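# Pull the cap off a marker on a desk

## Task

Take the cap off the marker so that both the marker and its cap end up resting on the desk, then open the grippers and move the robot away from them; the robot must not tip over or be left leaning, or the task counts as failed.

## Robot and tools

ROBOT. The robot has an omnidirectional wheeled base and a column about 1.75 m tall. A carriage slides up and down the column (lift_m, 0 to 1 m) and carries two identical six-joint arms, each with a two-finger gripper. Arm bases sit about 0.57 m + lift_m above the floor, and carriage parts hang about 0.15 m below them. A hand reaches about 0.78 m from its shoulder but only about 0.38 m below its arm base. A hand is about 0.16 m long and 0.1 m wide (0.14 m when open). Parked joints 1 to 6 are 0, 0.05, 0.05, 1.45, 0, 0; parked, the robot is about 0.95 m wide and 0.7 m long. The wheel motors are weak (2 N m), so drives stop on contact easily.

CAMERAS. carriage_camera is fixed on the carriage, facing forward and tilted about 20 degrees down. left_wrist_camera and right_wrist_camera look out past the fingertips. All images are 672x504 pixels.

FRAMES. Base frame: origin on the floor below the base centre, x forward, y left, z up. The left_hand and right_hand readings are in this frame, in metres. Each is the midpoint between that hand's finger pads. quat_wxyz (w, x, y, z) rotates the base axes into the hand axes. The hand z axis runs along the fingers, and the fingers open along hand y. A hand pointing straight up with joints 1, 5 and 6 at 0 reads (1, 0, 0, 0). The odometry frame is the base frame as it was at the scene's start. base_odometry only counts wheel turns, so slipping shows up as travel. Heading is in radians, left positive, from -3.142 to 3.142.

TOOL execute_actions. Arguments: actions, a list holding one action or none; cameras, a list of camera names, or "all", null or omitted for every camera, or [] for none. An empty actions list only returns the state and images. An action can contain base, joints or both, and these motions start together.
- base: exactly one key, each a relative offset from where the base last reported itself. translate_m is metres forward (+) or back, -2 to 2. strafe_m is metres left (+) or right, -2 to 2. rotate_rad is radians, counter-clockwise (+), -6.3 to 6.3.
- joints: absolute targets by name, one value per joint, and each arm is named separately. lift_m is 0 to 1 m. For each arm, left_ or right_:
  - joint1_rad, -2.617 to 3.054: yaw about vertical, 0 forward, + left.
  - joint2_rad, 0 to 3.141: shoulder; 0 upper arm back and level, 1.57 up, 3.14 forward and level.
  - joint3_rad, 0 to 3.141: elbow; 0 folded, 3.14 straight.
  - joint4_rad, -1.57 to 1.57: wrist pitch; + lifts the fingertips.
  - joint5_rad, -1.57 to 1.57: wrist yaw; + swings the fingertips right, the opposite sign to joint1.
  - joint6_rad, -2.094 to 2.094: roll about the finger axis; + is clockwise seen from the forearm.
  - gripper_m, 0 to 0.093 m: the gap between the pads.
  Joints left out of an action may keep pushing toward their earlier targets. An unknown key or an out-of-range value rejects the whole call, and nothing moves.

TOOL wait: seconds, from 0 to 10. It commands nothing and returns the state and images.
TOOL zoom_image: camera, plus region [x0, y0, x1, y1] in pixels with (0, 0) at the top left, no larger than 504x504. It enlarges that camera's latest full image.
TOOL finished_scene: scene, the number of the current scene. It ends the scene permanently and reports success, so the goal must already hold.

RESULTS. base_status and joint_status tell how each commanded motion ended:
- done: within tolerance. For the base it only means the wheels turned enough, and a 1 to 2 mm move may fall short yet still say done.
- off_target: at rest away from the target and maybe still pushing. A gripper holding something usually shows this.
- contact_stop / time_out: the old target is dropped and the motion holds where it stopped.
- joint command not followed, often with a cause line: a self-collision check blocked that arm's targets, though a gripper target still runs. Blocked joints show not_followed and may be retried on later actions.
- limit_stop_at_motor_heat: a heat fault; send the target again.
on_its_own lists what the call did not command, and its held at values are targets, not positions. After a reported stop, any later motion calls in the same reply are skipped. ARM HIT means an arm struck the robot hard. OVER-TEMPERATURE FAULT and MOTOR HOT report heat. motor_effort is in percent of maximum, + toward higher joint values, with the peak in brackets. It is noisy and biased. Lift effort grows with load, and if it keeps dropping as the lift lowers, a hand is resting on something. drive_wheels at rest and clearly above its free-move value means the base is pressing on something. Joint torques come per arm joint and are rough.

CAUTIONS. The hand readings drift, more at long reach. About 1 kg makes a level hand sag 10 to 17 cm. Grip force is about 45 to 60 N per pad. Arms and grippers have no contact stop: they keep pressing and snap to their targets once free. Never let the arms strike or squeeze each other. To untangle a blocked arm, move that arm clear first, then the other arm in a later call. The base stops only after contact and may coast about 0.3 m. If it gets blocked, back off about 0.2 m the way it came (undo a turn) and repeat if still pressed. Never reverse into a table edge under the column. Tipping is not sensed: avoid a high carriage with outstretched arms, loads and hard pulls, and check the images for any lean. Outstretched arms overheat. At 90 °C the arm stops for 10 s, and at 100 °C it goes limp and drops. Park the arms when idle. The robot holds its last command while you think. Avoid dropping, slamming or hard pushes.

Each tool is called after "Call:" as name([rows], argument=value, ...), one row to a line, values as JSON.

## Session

Call:
execute_actions(actions=[], cameras=["carriage_camera"])

Scene clock: 0.00 s.
Joint torques (N m, as the arm reports them, + toward a larger angle): no reading
base_odometry: x=+0.000 y=+0.000 heading=+0.000 (m, m, rad; odometry frame)
base_status: not commanded
joint_positions: lift_m=+0.303 left_joint1_rad=+0.017 left_joint2_rad=+0.058 left_joint3_rad=+0.048 left_joint4_rad=+1.477 left_joint5_rad=+0.032 left_joint6_rad=-0.060 left_gripper_m=+0.095 right_joint1_rad=-0.001 right_joint2_rad=+0.039 right_joint3_rad=+0.047 right_joint4_rad=+1.467 right_joint5_rad=-0.037 right_joint6_rad=-0.032 right_gripper_m=+0.095
joint_status: not commanded
motor_effort: lift_m=+26 drive_wheels=+9 (%)
left_hand: x=+0.3093 y=+0.3046 z=+1.3004 quat_wxyz=(+0.998, +0.014, +0.052, -0.022) (m; base frame)
right_hand: x=+0.3059 y=-0.3033 z=+1.2999 quat_wxyz=(+0.999, -0.019, +0.047, -0.015) (m; base frame)
pictures: carriage_camera
Images, in order (width x height): carriage_camera 672x504.

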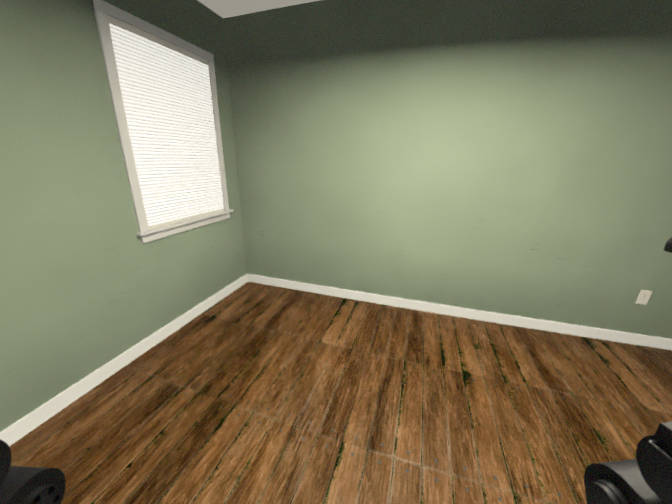

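Call:
execute_actions([
  {"base":{"rotate_rad":-1.9}},
], cameras=["carriage_camera"])

Scene clock: 5.30 s.
Joint torques (N m, as the arm reports them, + toward a larger angle): left_arm=[-0.17  4.65  6.1  -0.46 -0.11  0.03] | right_arm=[-0.4   4.56  5.73 -0.38  0.07 -0.02]
base_odometry: x=+0.000 y=+0.000 heading=-1.899 (m, m, rad; odometry frame)
base_status: done
joint_positions: lift_m=+0.303 left_joint1_rad=+0.017 left_joint2_rad=+0.058 left_joint3_rad=+0.048 left_joint4_rad=+1.477 left_joint5_rad=+0.032 left_joint6_rad=-0.060 left_gripper_m=+0.095 right_joint1_rad=-0.001 right_joint2_rad=+0.039 right_joint3_rad=+0.047 right_joint4_rad=+1.467 right_joint5_rad=-0.037 right_joint6_rad=-0.032 right_gripper_m=+0.095
joint_status: not commanded
motor_effort: lift_m=+30(27) drive_wheels=+9(33) (%)
left_hand: x=+0.3094 y=+0.3046 z=+1.3004 quat_wxyz=(+0.998, +0.014, +0.052, -0.022) (m; base frame)
right_hand: x=+0.3059 y=-0.3033 z=+1.2999 quat_wxyz=(+0.999, -0.019, +0.047, -0.015) (m; base frame)
pictures: carriage_camera
Images, in order (width x height): carriage_camera 672x504.

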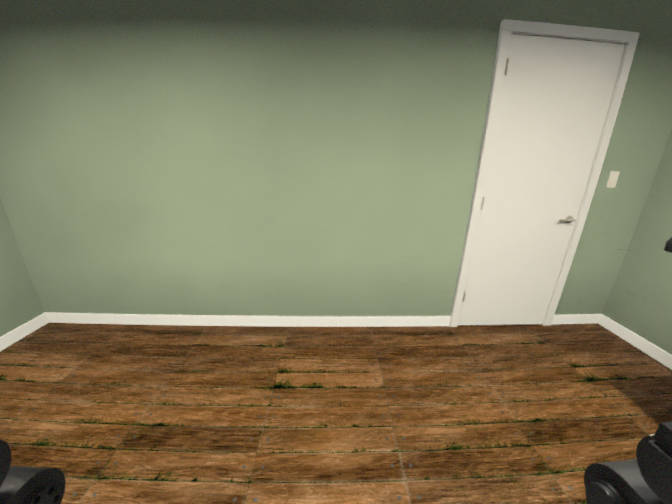

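Call:
execute_actions([
  {"base":{"rotate_rad":-1.57}},
], cameras=["carriage_camera"])

Scene clock: 10.13 s.
Joint torques (N m, as the arm reports them, + toward a larger angle): left_arm=[-0.17  4.6   6.08 -0.46 -0.1   0.03] | right_arm=[-0.62  4.62  5.89 -0.39  0.03 -0.01]
base_odometry: x=+0.000 y=+0.000 heading=+2.815 (m, m, rad; odometry frame)
base_status: done
joint_positions: lift_m=+0.303 left_joint1_rad=+0.017 left_joint2_rad=+0.058 left_joint3_rad=+0.048 left_joint4_rad=+1.477 left_joint5_rad=+0.032 left_joint6_rad=-0.060 left_gripper_m=+0.095 right_joint1_rad=-0.001 right_joint2_rad=+0.039 right_joint3_rad=+0.047 right_joint4_rad=+1.467 right_joint5_rad=-0.037 right_joint6_rad=-0.032 right_gripper_m=+0.095
joint_status: not commanded
motor_effort: lift_m=+29(28) drive_wheels=+9(35) (%)
left_hand: x=+0.3095 y=+0.3046 z=+1.3004 quat_wxyz=(+0.998, +0.014, +0.053, -0.022) (m; base frame)
right_hand: x=+0.3059 y=-0.3033 z=+1.2999 quat_wxyz=(+0.999, -0.019, +0.047, -0.015) (m; base frame)
pictures: carriage_camera
Images, in order (width x height): carriage_camera 672x504.

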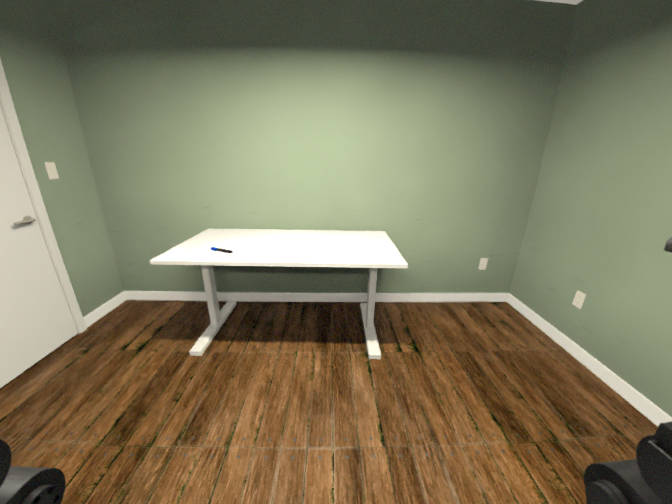

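Call:
execute_actions([
  {"base":{"strafe_m":0.75}},
], cameras=[])

Call:
execute_actions([
  {"base":{"translate_m":1.15},"joints":{"lift_m":0.36,"right_joint1_rad":0.65,"right_joint2_rad":2.29,"right_joint3_rad":1.41,"right_joint4_rad":-0.68,"right_joint5_rad":0,"right_joint6_rad":-0.5,"right_gripper_m":0.07,"left_joint1_rad":0,"left_joint2_rad":1.7,"left_joint3_rad":0.5,"left_joint4_rad":1.2,"left_joint5_rad":1.55,"left_joint6_rad":0,"left_gripper_m":0.06}},
])

Scene clock: 19.17 s.
Joint torques (N m, as the arm reports them, + toward a larger angle): left_arm=[-0.19  4.6   6.12 -0.46 -0.1   0.03] | right_arm=[-0.55  4.52  6.04 -0.35  0.07 -0.02]
base_odometry: x=-0.241 y=-0.710 heading=+2.814 (m, m, rad; odometry frame)
base_status: done
joint_positions: lift_m=+0.303 left_joint1_rad=+0.017 left_joint2_rad=+0.058 left_joint3_rad=+0.048 left_joint4_rad=+1.477 left_joint5_rad=+0.032 left_joint6_rad=-0.060 left_gripper_m=+0.095 right_joint1_rad=-0.001 right_joint2_rad=+0.039 right_joint3_rad=+0.047 right_joint4_rad=+1.467 right_joint5_rad=-0.037 right_joint6_rad=-0.032 right_gripper_m=+0.095
joint_status: not commanded
motor_effort: lift_m=+29(28) drive_wheels=-7(34) (%)
left_hand: x=+0.3095 y=+0.3046 z=+1.3004 quat_wxyz=(+0.998, +0.014, +0.053, -0.022) (m; base frame)
right_hand: x=+0.3059 y=-0.3033 z=+1.2999 quat_wxyz=(+0.999, -0.019, +0.047, -0.015) (m; base frame)
pictures: none
No camera images: the call's "cameras" was empty. Leave "cameras" out to get every camera's image.

Scene clock: 23.87 s.
Joint torques (N m, as the arm reports them, + toward a larger angle): left_arm=[-0.85 -6.34  5.27  1.49 -0.04  0.11] | right_arm=[  0.21 -13.06   6.18   0.34   0.05  -0.14]
base_odometry: x=-1.331 y=-0.341 heading=+2.815 (m, m, rad; odometry frame)
base_status: done
joint_positions: lift_m=+0.360 left_joint1_rad=+0.010 left_joint2_rad=+1.690 left_joint3_rad=+0.501 left_joint4_rad=+1.205 left_joint5_rad=+1.546 left_joint6_rad=-0.008 left_gripper_m=+0.060 right_joint1_rad=+0.642 right_joint2_rad=+2.294 right_joint3_rad=+1.400 right_joint4_rad=-0.678 right_joint5_rad=-0.005 right_joint6_rad=-0.490 right_gripper_m=+0.070
joint_status: all done
motor_effort: lift_m=+30(36) drive_wheels=-7(36) (%)
left_hand: x=+0.5602 y=+0.1405 z=+1.0985 quat_wxyz=(+0.511, +0.493, +0.506, -0.489) (m; base frame)
right_hand: x=+0.5973 y=-0.0724 z=+0.8386 quat_wxyz=(-0.001, -0.537, +0.844, +0.002) (m; base frame)
pictures: carriage_camera, left_wrist_camera, right_wrist_camera
Images, in order (width x height): carriage_camera 672x504, left_wrist_camera 672x504, right_wrist_camera 672x504.

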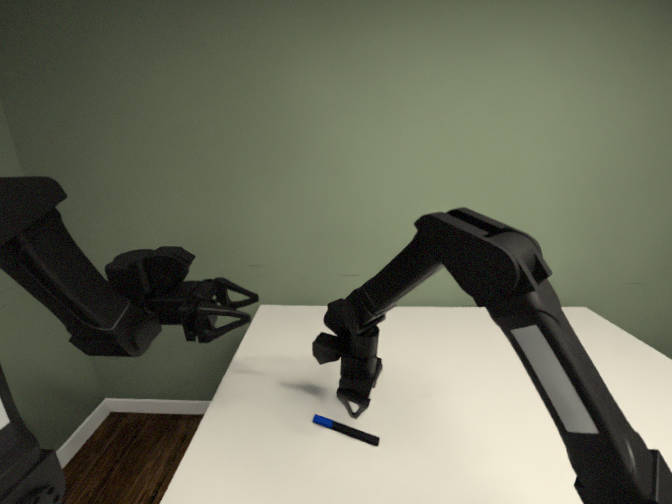

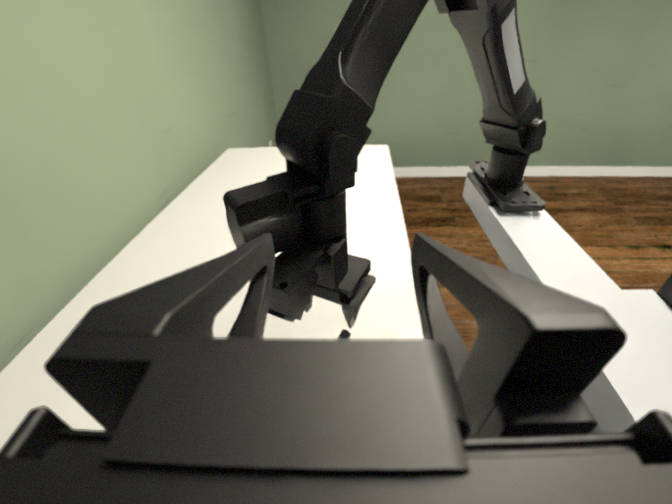

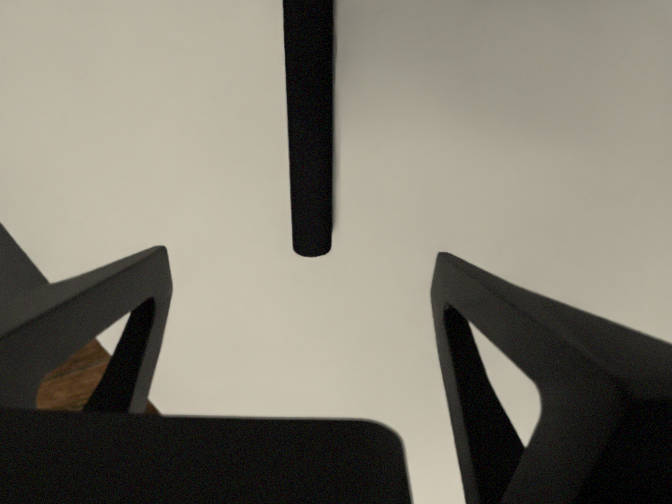

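Lucky alignment.

Call:
execute_actions([
  {"joints":{"lift_m":0.28}},
])

Scene clock: 26.43 s.
Joint torques (N m, as the arm reports them, + toward a larger angle): left_arm=[-0.86 -6.42  5.33  1.54 -0.06  0.12] | right_arm=[  0.11 -13.08   6.12   0.31  -0.01  -0.15]
base_odometry: x=-1.331 y=-0.341 heading=+2.815 (m, m, rad; odometry frame)
base_status: not commanded
joint_positions: lift_m=+0.280 left_joint1_rad=+0.010 left_joint2_rad=+1.691 left_joint3_rad=+0.501 left_joint4_rad=+1.202 left_joint5_rad=+1.546 left_joint6_rad=-0.008 left_gripper_m=+0.060 right_joint1_rad=+0.642 right_joint2_rad=+2.295 right_joint3_rad=+1.400 right_joint4_rad=-0.678 right_joint5_rad=-0.004 right_joint6_rad=-0.491 right_gripper_m=+0.070
joint_status: all done
motor_effort: lift_m=+22(22) drive_wheels=-4(7) (%)
left_hand: x=+0.5602 y=+0.1405 z=+1.0185 quat_wxyz=(+0.510, +0.492, +0.507, -0.490) (m; base frame)
right_hand: x=+0.5973 y=-0.0726 z=+0.7589 quat_wxyz=(-0.001, -0.537, +0.844, +0.002) (m; base frame)
pictures: carriage_camera, left_wrist_camera, right_wrist_camera
Images, in order (width x height): carriage_camera 672x504, left_wrist_camera 672x504, right_wrist_camera 672x504.

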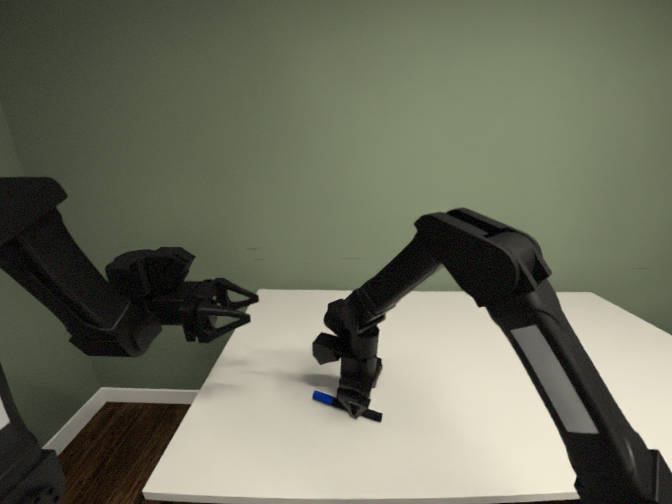

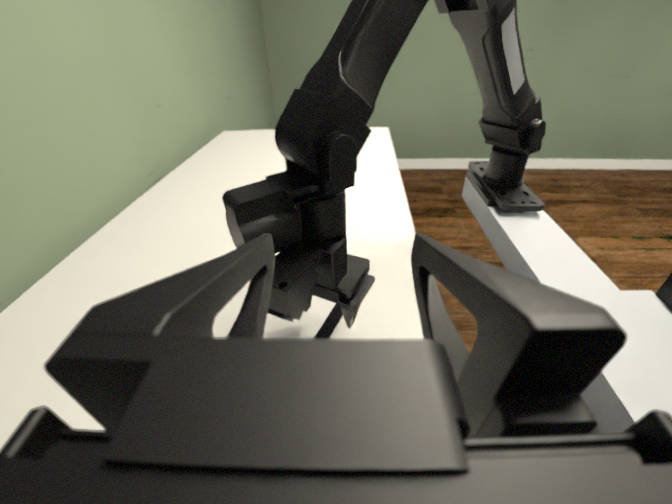

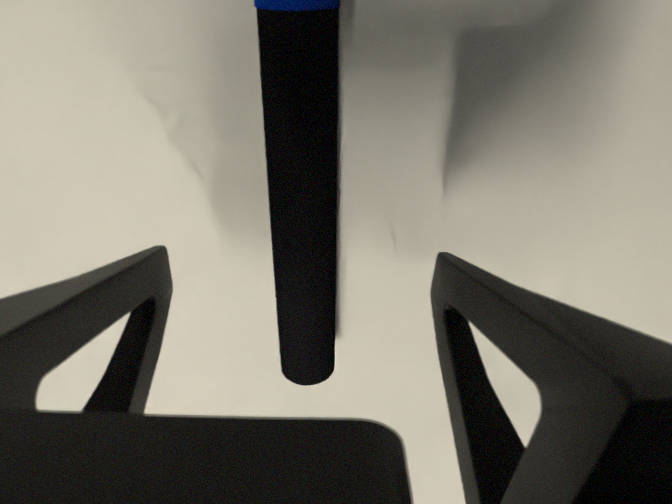

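Call:
execute_actions([
  {"base":{"strafe_m":-0.02},"joints":{"lift_m":0.253}},
], cameras=["right_wrist_camera"])

Call:
execute_actions([
  {"joints":{"right_gripper_m":0}},
], cameras=["right_wrist_camera"])

Call:
execute_actions([
  {"base":{"strafe_m":-0.45},"joints":{"lift_m":0.33,"right_joint1_rad":0.573,"right_joint2_rad":2.11,"right_joint3_rad":1.83,"right_joint4_rad":-1.27,"right_joint6_rad":-0.99,"left_joint1_rad":-0.05,"left_joint2_rad":2.3,"left_joint3_rad":0.83,"left_joint4_rad":1.47,"left_joint5_rad":1.52}},
])

Scene clock: 32.17 s.
Joint torques (N m, as the arm reports them, + toward a larger angle): left_arm=[-0.84 -6.76  5.27  1.55 -0.07  0.11] | right_arm=[ -0.13 -13.17   5.96   0.29   0.01  -0.1 ]
base_odometry: x=-1.324 y=-0.322 heading=+2.815 (m, m, rad; odometry frame)
base_status: done
joint_positions: lift_m=+0.253 left_joint1_rad=+0.010 left_joint2_rad=+1.694 left_joint3_rad=+0.501 left_joint4_rad=+1.200 left_joint5_rad=+1.547 left_joint6_rad=-0.008 left_gripper_m=+0.060 right_joint1_rad=+0.646 right_joint2_rad=+2.295 right_joint3_rad=+1.401 right_joint4_rad=-0.678 right_joint5_rad=-0.003 right_joint6_rad=-0.493 right_gripper_m=+0.070
joint_status: all done
motor_effort: lift_m=+25(25) drive_wheels=-5(22) (%)
left_hand: x=+0.5602 y=+0.1404 z=+0.9906 quat_wxyz=(+0.508, +0.491, +0.508, -0.492) (m; base frame)
right_hand: x=+0.5970 y=-0.0714 z=+0.7321 quat_wxyz=(+0.000, -0.539, +0.842, +0.001) (m; base frame)
pictures: right_wrist_camera
Images, in order (width x height): right_wrist_camera 672x504.

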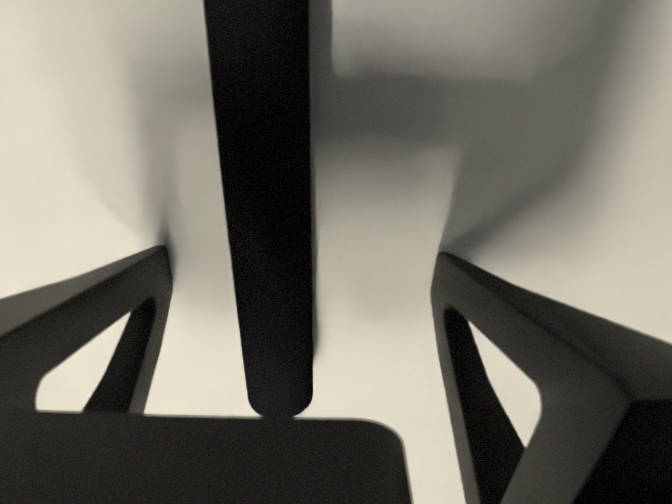

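Scene clock: 32.83 s.
Joint torques (N m, as the arm reports them, + toward a larger angle): left_arm=[-0.82 -6.75  5.27  1.57 -0.07  0.11] | right_arm=[ -0.34 -13.18   6.04   0.31   0.03  -0.09]
base_odometry: x=-1.324 y=-0.322 heading=+2.815 (m, m, rad; odometry frame)
base_status: not commanded
joint_positions: lift_m=+0.253 left_joint1_rad=+0.010 left_joint2_rad=+1.694 left_joint3_rad=+0.501 left_joint4_rad=+1.200 left_joint5_rad=+1.547 left_joint6_rad=-0.008 left_gripper_m=+0.060 right_joint1_rad=+0.646 right_joint2_rad=+2.295 right_joint3_rad=+1.401 right_joint4_rad=-0.678 right_joint5_rad=-0.003 right_joint6_rad=-0.493 right_gripper_m=+0.018
joint_status: right_gripper_m off_target (ended at +0.018, target +0.000)
motor_effort: lift_m=+25(23) drive_wheels=-4(5) (%)
left_hand: x=+0.5602 y=+0.1404 z=+0.9906 quat_wxyz=(+0.508, +0.491, +0.508, -0.492) (m; base frame)
right_hand: x=+0.5970 y=-0.0714 z=+0.7321 quat_wxyz=(+0.000, -0.539, +0.842, +0.001) (m; base frame)
pictures: right_wrist_camera
Images, in order (width x height): right_wrist_camera 672x504.

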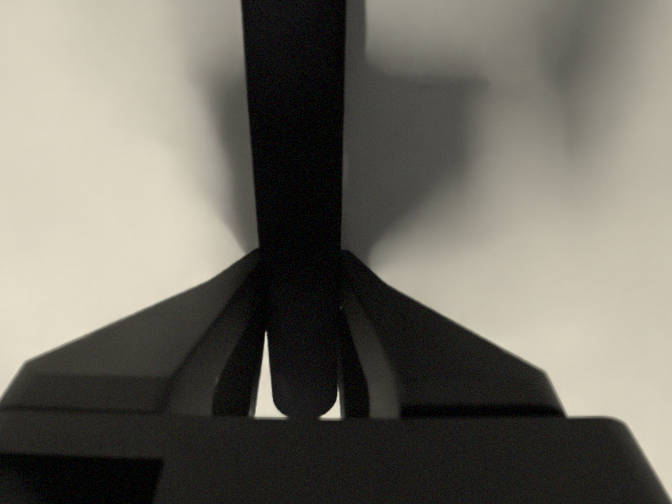

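Scene clock: 35.90 s.
Joint torques (N m, as the arm reports them, + toward a larger angle): left_arm=[ -0.51 -11.45   4.04   1.61  -0.08   0.12] | right_arm=[ -0.39 -12.45   6.83   0.19   0.02  -0.13]
base_odometry: x=-1.180 y=+0.104 heading=+2.815 (m, m, rad; odometry frame)
base_status: done
joint_positions: lift_m=+0.330 left_joint1_rad=-0.045 left_joint2_rad=+2.298 left_joint3_rad=+0.826 left_joint4_rad=+1.468 left_joint5_rad=+1.518 left_joint6_rad=-0.008 left_gripper_m=+0.060 right_joint1_rad=+0.572 right_joint2_rad=+2.112 right_joint3_rad=+1.824 right_joint4_rad=-1.256 right_joint5_rad=-0.001 right_joint6_rad=-0.981 right_gripper_m=+0.018
joint_status: all done
motor_effort: lift_m=+28(38) drive_wheels=-4(41) (%)
left_hand: x=+0.6361 y=+0.1216 z=+0.9691 quat_wxyz=(+0.499, +0.495, +0.505, -0.501) (m; base frame)
right_hand: x=+0.6304 y=-0.0851 z=+0.9786 quat_wxyz=(+0.014, -0.700, +0.714, -0.002) (m; base frame)
pictures: carriage_camera, left_wrist_camera, right_wrist_camera
Images, in order (width x height): carriage_camera 672x504, left_wrist_camera 672x504, right_wrist_camera 672x504.

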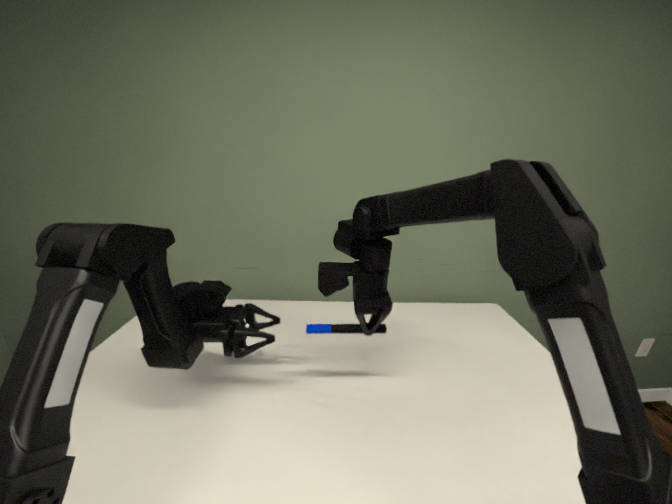

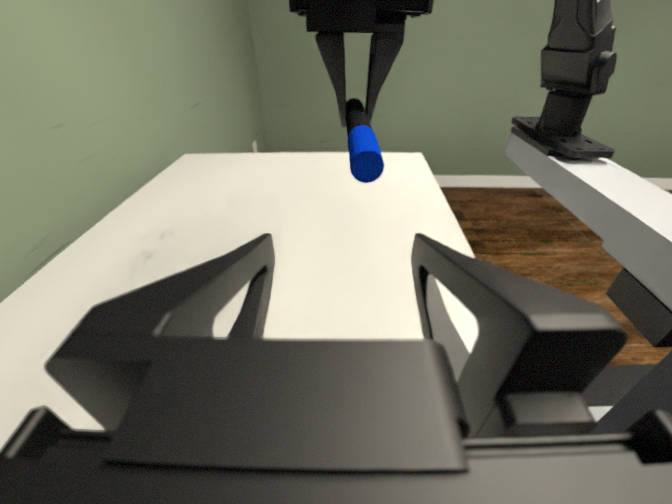

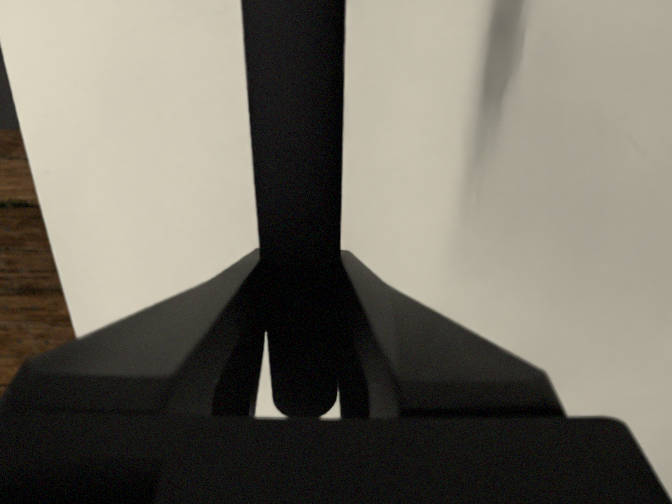

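Marker slightly high; lower it a touch.

Call:
execute_actions([
  {"joints":{"left_joint1_rad":-0.31,"left_joint5_rad":1.26,"right_joint1_rad":0.59,"right_joint2_rad":2.135,"right_joint4_rad":-1.25,"right_joint6_rad":-0.96}},
])

Call:
execute_actions([
  {"joints":{"left_gripper_m":0}},
])

Scene clock: 39.57 s.
Joint torques (N m, as the arm reports them, + toward a larger angle): left_arm=[  0.36 -11.63   4.23   1.83  -0.15   0.12] | right_arm=[  0.16 -12.12   7.07   0.35  -0.01  -0.01]
base_odometry: x=-1.180 y=+0.104 heading=+2.815 (m, m, rad; odometry frame)
base_status: not commanded
joint_positions: lift_m=+0.330 left_joint1_rad=-0.318 left_joint2_rad=+2.298 left_joint3_rad=+0.826 left_joint4_rad=+1.468 left_joint5_rad=+1.266 left_joint6_rad=-0.008 left_gripper_m=+0.060 right_joint1_rad=+0.581 right_joint2_rad=+2.130 right_joint3_rad=+1.824 right_joint4_rad=-1.254 right_joint5_rad=-0.001 right_joint6_rad=-0.963 right_gripper_m=+0.018
joint_status: all done
motor_effort: lift_m=+27(27) drive_wheels=-2(3) (%)
left_hand: x=+0.6153 y=+0.0273 z=+0.9690 quat_wxyz=(+0.493, +0.501, +0.500, -0.506) (m; base frame)
right_hand: x=+0.6281 y=-0.0821 z=+0.9713 quat_wxyz=(+0.005, -0.697, +0.717, +0.000) (m; base frame)
pictures: carriage_camera, left_wrist_camera, right_wrist_camera
Images, in order (width x height): carriage_camera 672x504, left_wrist_camera 672x504, right_wrist_camera 672x504.

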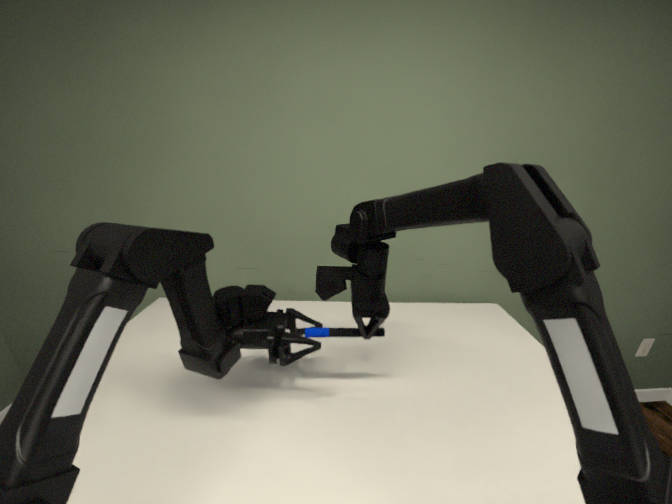

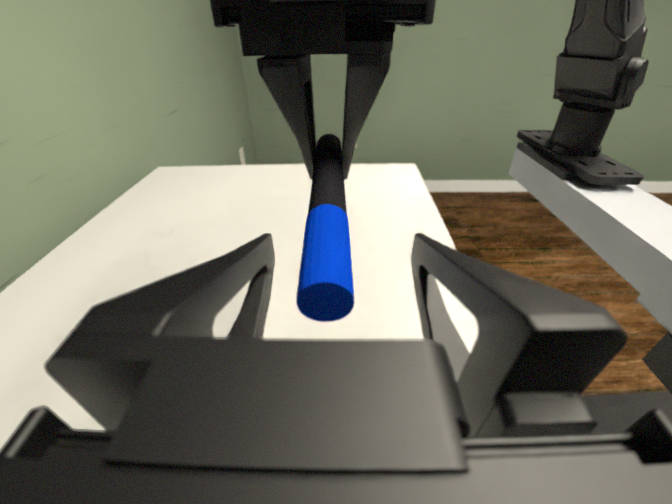

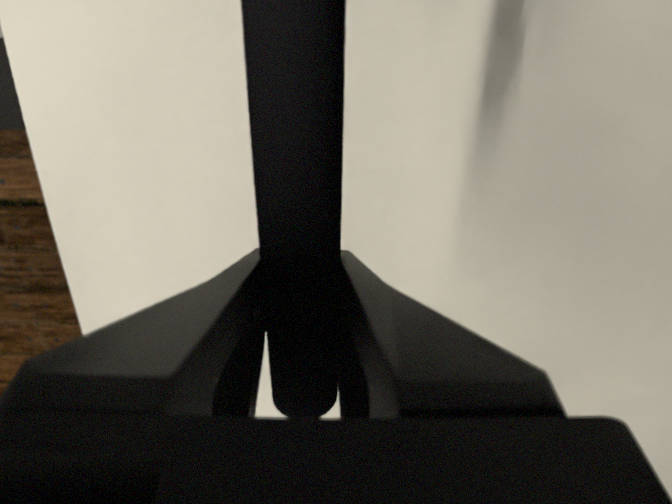

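Scene clock: 40.20 s.
Joint torques (N m, as the arm reports them, + toward a larger angle): left_arm=[  0.25 -11.66   4.27   1.82  -0.02   0.11] | right_arm=[ -0.01 -12.23   6.72   0.4    0.03   0.03]
base_odometry: x=-1.180 y=+0.104 heading=+2.815 (m, m, rad; odometry frame)
base_status: not commanded
joint_positions: lift_m=+0.330 left_joint1_rad=-0.316 left_joint2_rad=+2.298 left_joint3_rad=+0.826 left_joint4_rad=+1.468 left_joint5_rad=+1.253 left_joint6_rad=-0.008 left_gripper_m=+0.018 right_joint1_rad=+0.583 right_joint2_rad=+2.130 right_joint3_rad=+1.824 right_joint4_rad=-1.261 right_joint5_rad=-0.006 right_joint6_rad=-0.965 right_gripper_m=+0.018
joint_status: left_gripper_m off_target (ended at +0.018, target +0.000)
motor_effort: lift_m=+26(29) drive_wheels=-1(3) (%)
left_hand: x=+0.6179 y=+0.0278 z=+0.9689 quat_wxyz=(+0.497, +0.497, +0.504, -0.502) (m; base frame)
right_hand: x=+0.6256 y=-0.0814 z=+0.9713 quat_wxyz=(+0.002, -0.699, +0.715, +0.003) (m; base frame)
pictures: carriage_camera, left_wrist_camera, right_wrist_camera
Images, in order (width x height): carriage_camera 672x504, left_wrist_camera 672x504, right_wrist_camera 672x504.

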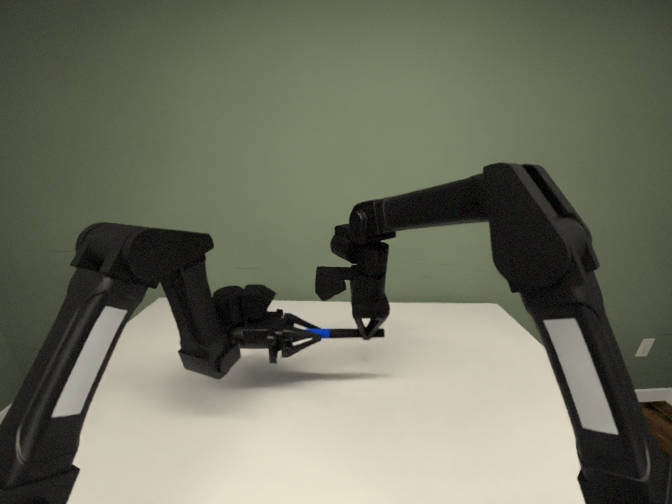

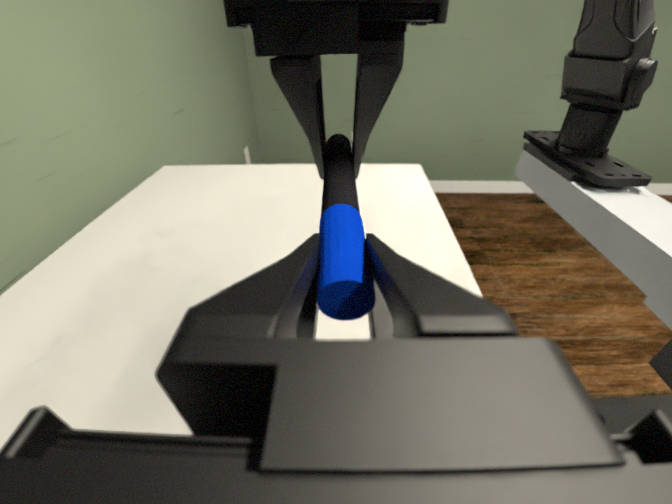

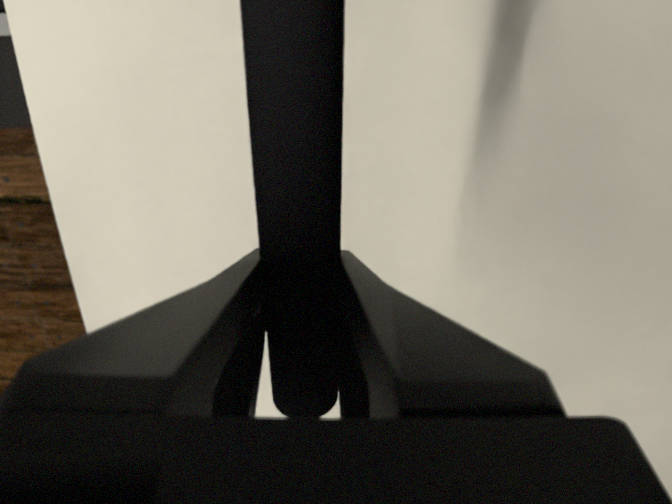

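Call:
execute_actions([
  {"joints":{"left_joint1_rad":-0.17,"left_joint5_rad":1.41,"right_joint1_rad":0.52,"right_joint6_rad":-1.03}},
], cameras=["carriage_camera"])

Scene clock: 46.33 s.
Joint torques (N m, as the arm reports them, + toward a larger angle): left_arm=[ -0.82 -11.54   4.12   1.7   -0.05   0.11] | right_arm=[ -0.45 -12.36   6.89   0.39   0.02  -0.09]
base_odometry: x=-1.180 y=+0.104 heading=+2.815 (m, m, rad; odometry frame)
base_status: not commanded
joint_positions: lift_m=+0.330 left_joint1_rad=-0.160 left_joint2_rad=+2.298 left_joint3_rad=+0.826 left_joint4_rad=+1.468 left_joint5_rad=+1.404 left_joint6_rad=-0.008 left_gripper_m=+0.018 right_joint1_rad=+0.517 right_joint2_rad=+2.130 right_joint3_rad=+1.824 right_joint4_rad=-1.256 right_joint5_rad=-0.007 right_joint6_rad=-1.025 right_gripper_m=+0.018
joint_status: all done
motor_effort: lift_m=+27(28) drive_wheels=-1(2) (%)
left_hand: x=+0.6318 y=+0.0813 z=+0.9691 quat_wxyz=(+0.499, +0.496, +0.505, -0.501) (m; base frame)
right_hand: x=+0.6411 y=-0.1039 z=+0.9713 quat_wxyz=(+0.005, -0.697, +0.717, +0.002) (m; base frame)
pictures: carriage_camera
Images, in order (width x height): carriage_camera 672x504.

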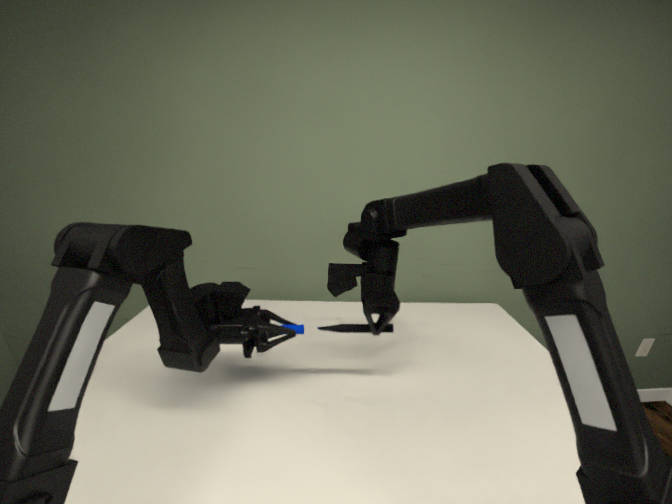

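Call:
execute_actions([
  {"joints":{"lift_m":0.36,"left_joint1_rad":0.05,"left_joint5_rad":0,"right_joint1_rad":0.1,"right_joint6_rad":0,"left_joint2_rad":2.27,"left_joint3_rad":1.41,"left_joint4_rad":-0.71,"right_joint2_rad":2.29,"right_joint3_rad":1.41,"right_joint4_rad":-0.68}},
], cameras=["carriage_camera"])

Call:
execute_actions([
  {"joints":{"lift_m":0.256}},
])

Call:
execute_actions([
  {"joints":{"left_gripper_m":0.06,"right_gripper_m":0.06}},
], cameras=[])

Call:
execute_actions([
  {"joints":{"lift_m":0.34}},
], cameras=[])

Call:
execute_actions([
  {"base":{"translate_m":-0.4},"joints":{"left_joint2_rad":0.5,"left_joint3_rad":0.3,"right_joint2_rad":0.5,"right_joint3_rad":0.3}},
], cameras=["carriage_camera"])

Scene clock: 53.43 s.
Joint torques (N m, as the arm reports them, + toward a larger angle): left_arm=[ -0.71 -13.47   5.87   0.31  -0.14   0.12] | right_arm=[  0.11 -14.6    4.78   0.45  -0.03   0.08]
base_odometry: x=-1.180 y=+0.104 heading=+2.815 (m, m, rad; odometry frame)
base_status: not commanded
joint_positions: lift_m=+0.360 left_joint1_rad=+0.058 left_joint2_rad=+2.269 left_joint3_rad=+1.410 left_joint4_rad=-0.702 left_joint5_rad=+0.004 left_joint6_rad=-0.007 left_gripper_m=+0.018 right_joint1_rad=+0.090 right_joint2_rad=+2.313 right_joint3_rad=+1.417 right_joint4_rad=-0.697 right_joint5_rad=+0.002 right_joint6_rad=-0.008 right_gripper_m=+0.018
joint_status: all done
motor_effort: lift_m=+28(39) drive_wheels=-2(3) (%)
left_hand: x=+0.6786 y=+0.3317 z=+0.8498 quat_wxyz=(+0.005, -0.032, +0.999, -0.002) (m; base frame)
right_hand: x=+0.6732 y=-0.2744 z=+0.8349 quat_wxyz=(-0.011, -0.049, +0.999, -0.001) (m; base frame)
pictures: carriage_camera
Images, in order (width x height): carriage_camera 672x504.

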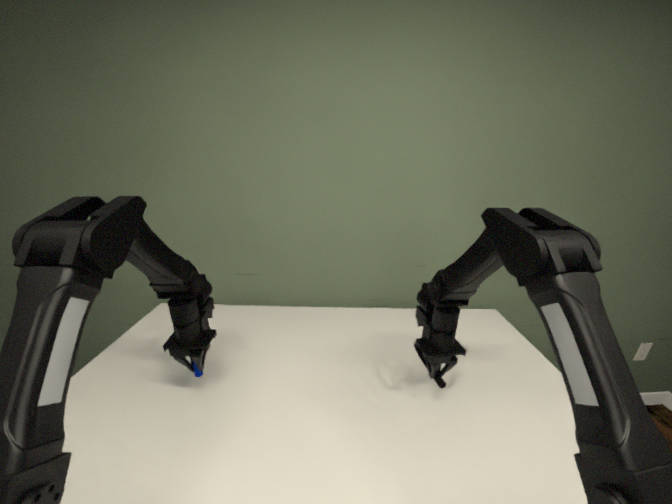

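Scene clock: 54.40 s.
Joint torques (N m, as the arm reports them, + toward a larger angle): left_arm=[ -0.74 -13.45   5.78   0.34  -0.14   0.11] | right_arm=[  0.22 -13.43   4.94   0.43   0.04   0.06]
base_odometry: x=-1.180 y=+0.104 heading=+2.815 (m, m, rad; odometry frame)
base_status: not commanded
joint_positions: lift_m=+0.256 left_joint1_rad=+0.058 left_joint2_rad=+2.269 left_joint3_rad=+1.410 left_joint4_rad=-0.705 left_joint5_rad=+0.004 left_joint6_rad=-0.007 left_gripper_m=+0.018 right_joint1_rad=+0.090 right_joint2_rad=+2.298 right_joint3_rad=+1.417 right_joint4_rad=-0.692 right_joint5_rad=+0.002 right_joint6_rad=-0.008 right_gripper_m=+0.018
joint_status: all done
motor_effort: lift_m=+25(23) drive_wheels=-2(2) (%)
left_hand: x=+0.6782 y=+0.3316 z=+0.7467 quat_wxyz=(+0.004, -0.032, +0.999, -0.002) (m; base frame)
right_hand: x=+0.6773 y=-0.2740 z=+0.7371 quat_wxyz=(-0.001, -0.049, +0.999, -0.001) (m; base frame)
pictures: carriage_camera, left_wrist_camera, right_wrist_camera
Images, in order (width x height): carriage_camera 672x504, left_wrist_camera 672x504, right_wrist_camera 672x504.

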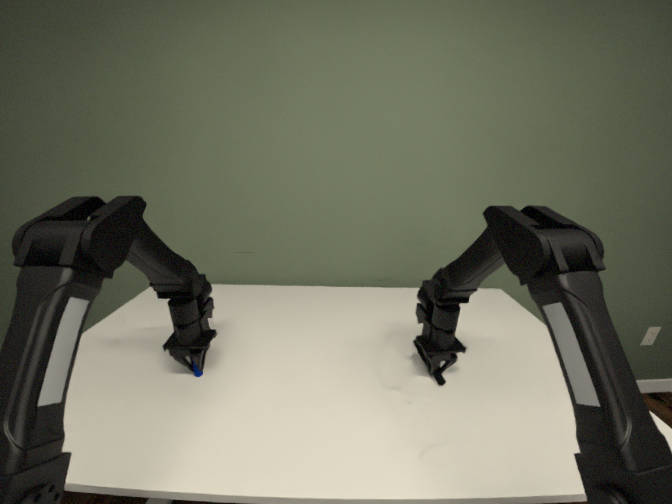

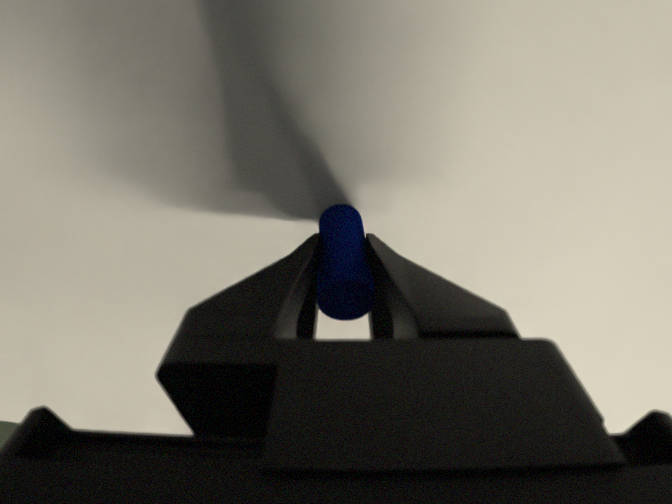

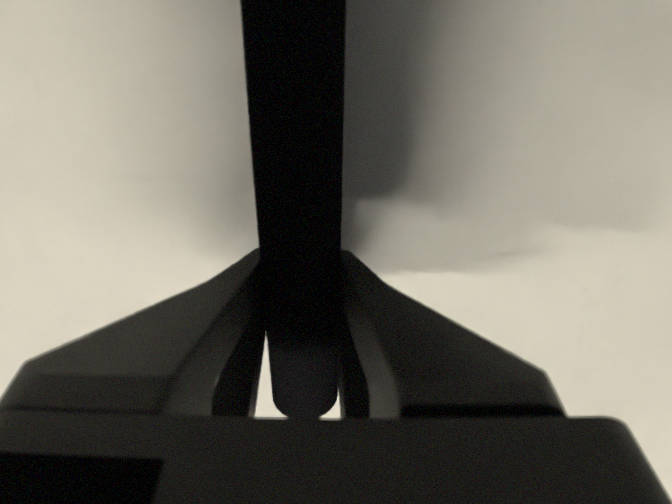

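Scene clock: 55.03 s.
Joint torques (N m, as the arm reports them, + toward a larger angle): left_arm=[ -0.67 -13.49   5.93   0.33  -0.14   0.12] | right_arm=[  0.21 -13.51   4.84   0.47   0.02   0.09]
base_odometry: x=-1.180 y=+0.104 heading=+2.815 (m, m, rad; odometry frame)
base_status: not commanded
joint_positions: lift_m=+0.256 left_joint1_rad=+0.058 left_joint2_rad=+2.269 left_joint3_rad=+1.410 left_joint4_rad=-0.705 left_joint5_rad=+0.004 left_joint6_rad=-0.007 left_gripper_m=+0.060 right_joint1_rad=+0.090 right_joint2_rad=+2.298 right_joint3_rad=+1.417 right_joint4_rad=-0.692 right_joint5_rad=+0.002 right_joint6_rad=-0.008 right_gripper_m=+0.060
joint_status: all done
motor_effort: lift_m=+23(22) drive_wheels=-2(2) (%)
left_hand: x=+0.6782 y=+0.3316 z=+0.7467 quat_wxyz=(+0.004, -0.032, +0.999, -0.002) (m; base frame)
right_hand: x=+0.6773 y=-0.2740 z=+0.7371 quat_wxyz=(-0.001, -0.049, +0.999, -0.001) (m; base frame)
pictures: none
No camera images: the call's "cameras" was empty. Leave "cameras" out to get every camera's image.

Scene clock: 55.90 s.
Joint torques (N m, as the arm reports them, + toward a larger angle): left_arm=[ -0.71 -13.4    5.94   0.31  -0.14   0.12] | right_arm=[  0.14 -13.32   5.     0.47   0.03   0.04]
base_odometry: x=-1.180 y=+0.104 heading=+2.815 (m, m, rad; odometry frame)
base_status: not commanded
joint_positions: lift_m=+0.340 left_joint1_rad=+0.058 left_joint2_rad=+2.268 left_joint3_rad=+1.410 left_joint4_rad=-0.706 left_joint5_rad=+0.004 left_joint6_rad=-0.007 left_gripper_m=+0.060 right_joint1_rad=+0.090 right_joint2_rad=+2.296 right_joint3_rad=+1.417 right_joint4_rad=-0.691 right_joint5_rad=+0.002 right_joint6_rad=-0.008 right_gripper_m=+0.060
joint_status: all done
motor_effort: lift_m=+29(36) drive_wheels=-2(2) (%)
left_hand: x=+0.6780 y=+0.3316 z=+0.8303 quat_wxyz=(+0.003, -0.032, +0.999, -0.002) (m; base frame)
right_hand: x=+0.6780 y=-0.2740 z=+0.8212 quat_wxyz=(+0.001, -0.049, +0.999, -0.001) (m; base frame)
pictures: none
No camera images: the call's "cameras" was empty. Leave "cameras" out to get every camera's image.

Scene clock: 58.80 s.
Joint torques (N m, as the arm reports them, + toward a larger angle): left_arm=[-0.69  0.12  7.01  1.82 -0.14  0.12] | right_arm=[0.09 0.13 6.77 1.65 0.06 0.07]
base_odometry: x=-0.801 y=-0.024 heading=+2.815 (m, m, rad; odometry frame)
base_status: done
joint_positions: lift_m=+0.340 left_joint1_rad=+0.058 left_joint2_rad=+0.511 left_joint3_rad=+0.315 left_joint4_rad=-0.708 left_joint5_rad=+0.004 left_joint6_rad=-0.007 left_gripper_m=+0.060 right_joint1_rad=+0.090 right_joint2_rad=+0.509 right_joint3_rad=+0.310 right_joint4_rad=-0.678 right_joint5_rad=+0.002 right_joint6_rad=-0.008 right_gripper_m=+0.060
joint_status: all done
motor_effort: lift_m=+29(31) drive_wheels=-4(33) (%)
left_hand: x=+0.4754 y=+0.3200 z=+0.9671 quat_wxyz=(+0.328, -0.030, +0.944, +0.006) (m; base frame)
right_hand: x=+0.4797 y=-0.2920 z=+0.9698 quat_wxyz=(+0.339, -0.046, +0.939, +0.013) (m; base frame)
pictures: carriage_camera
Images, in order (width x height): carriage_camera 672x504.

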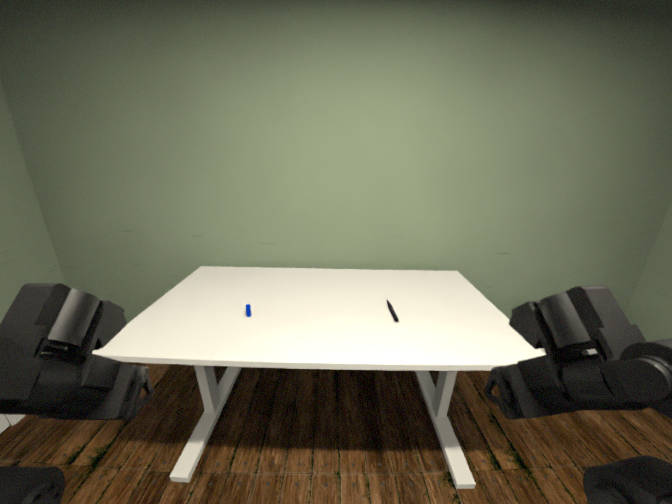

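Call:
finished_scene(scene=2)

The scene is finished: the task was done.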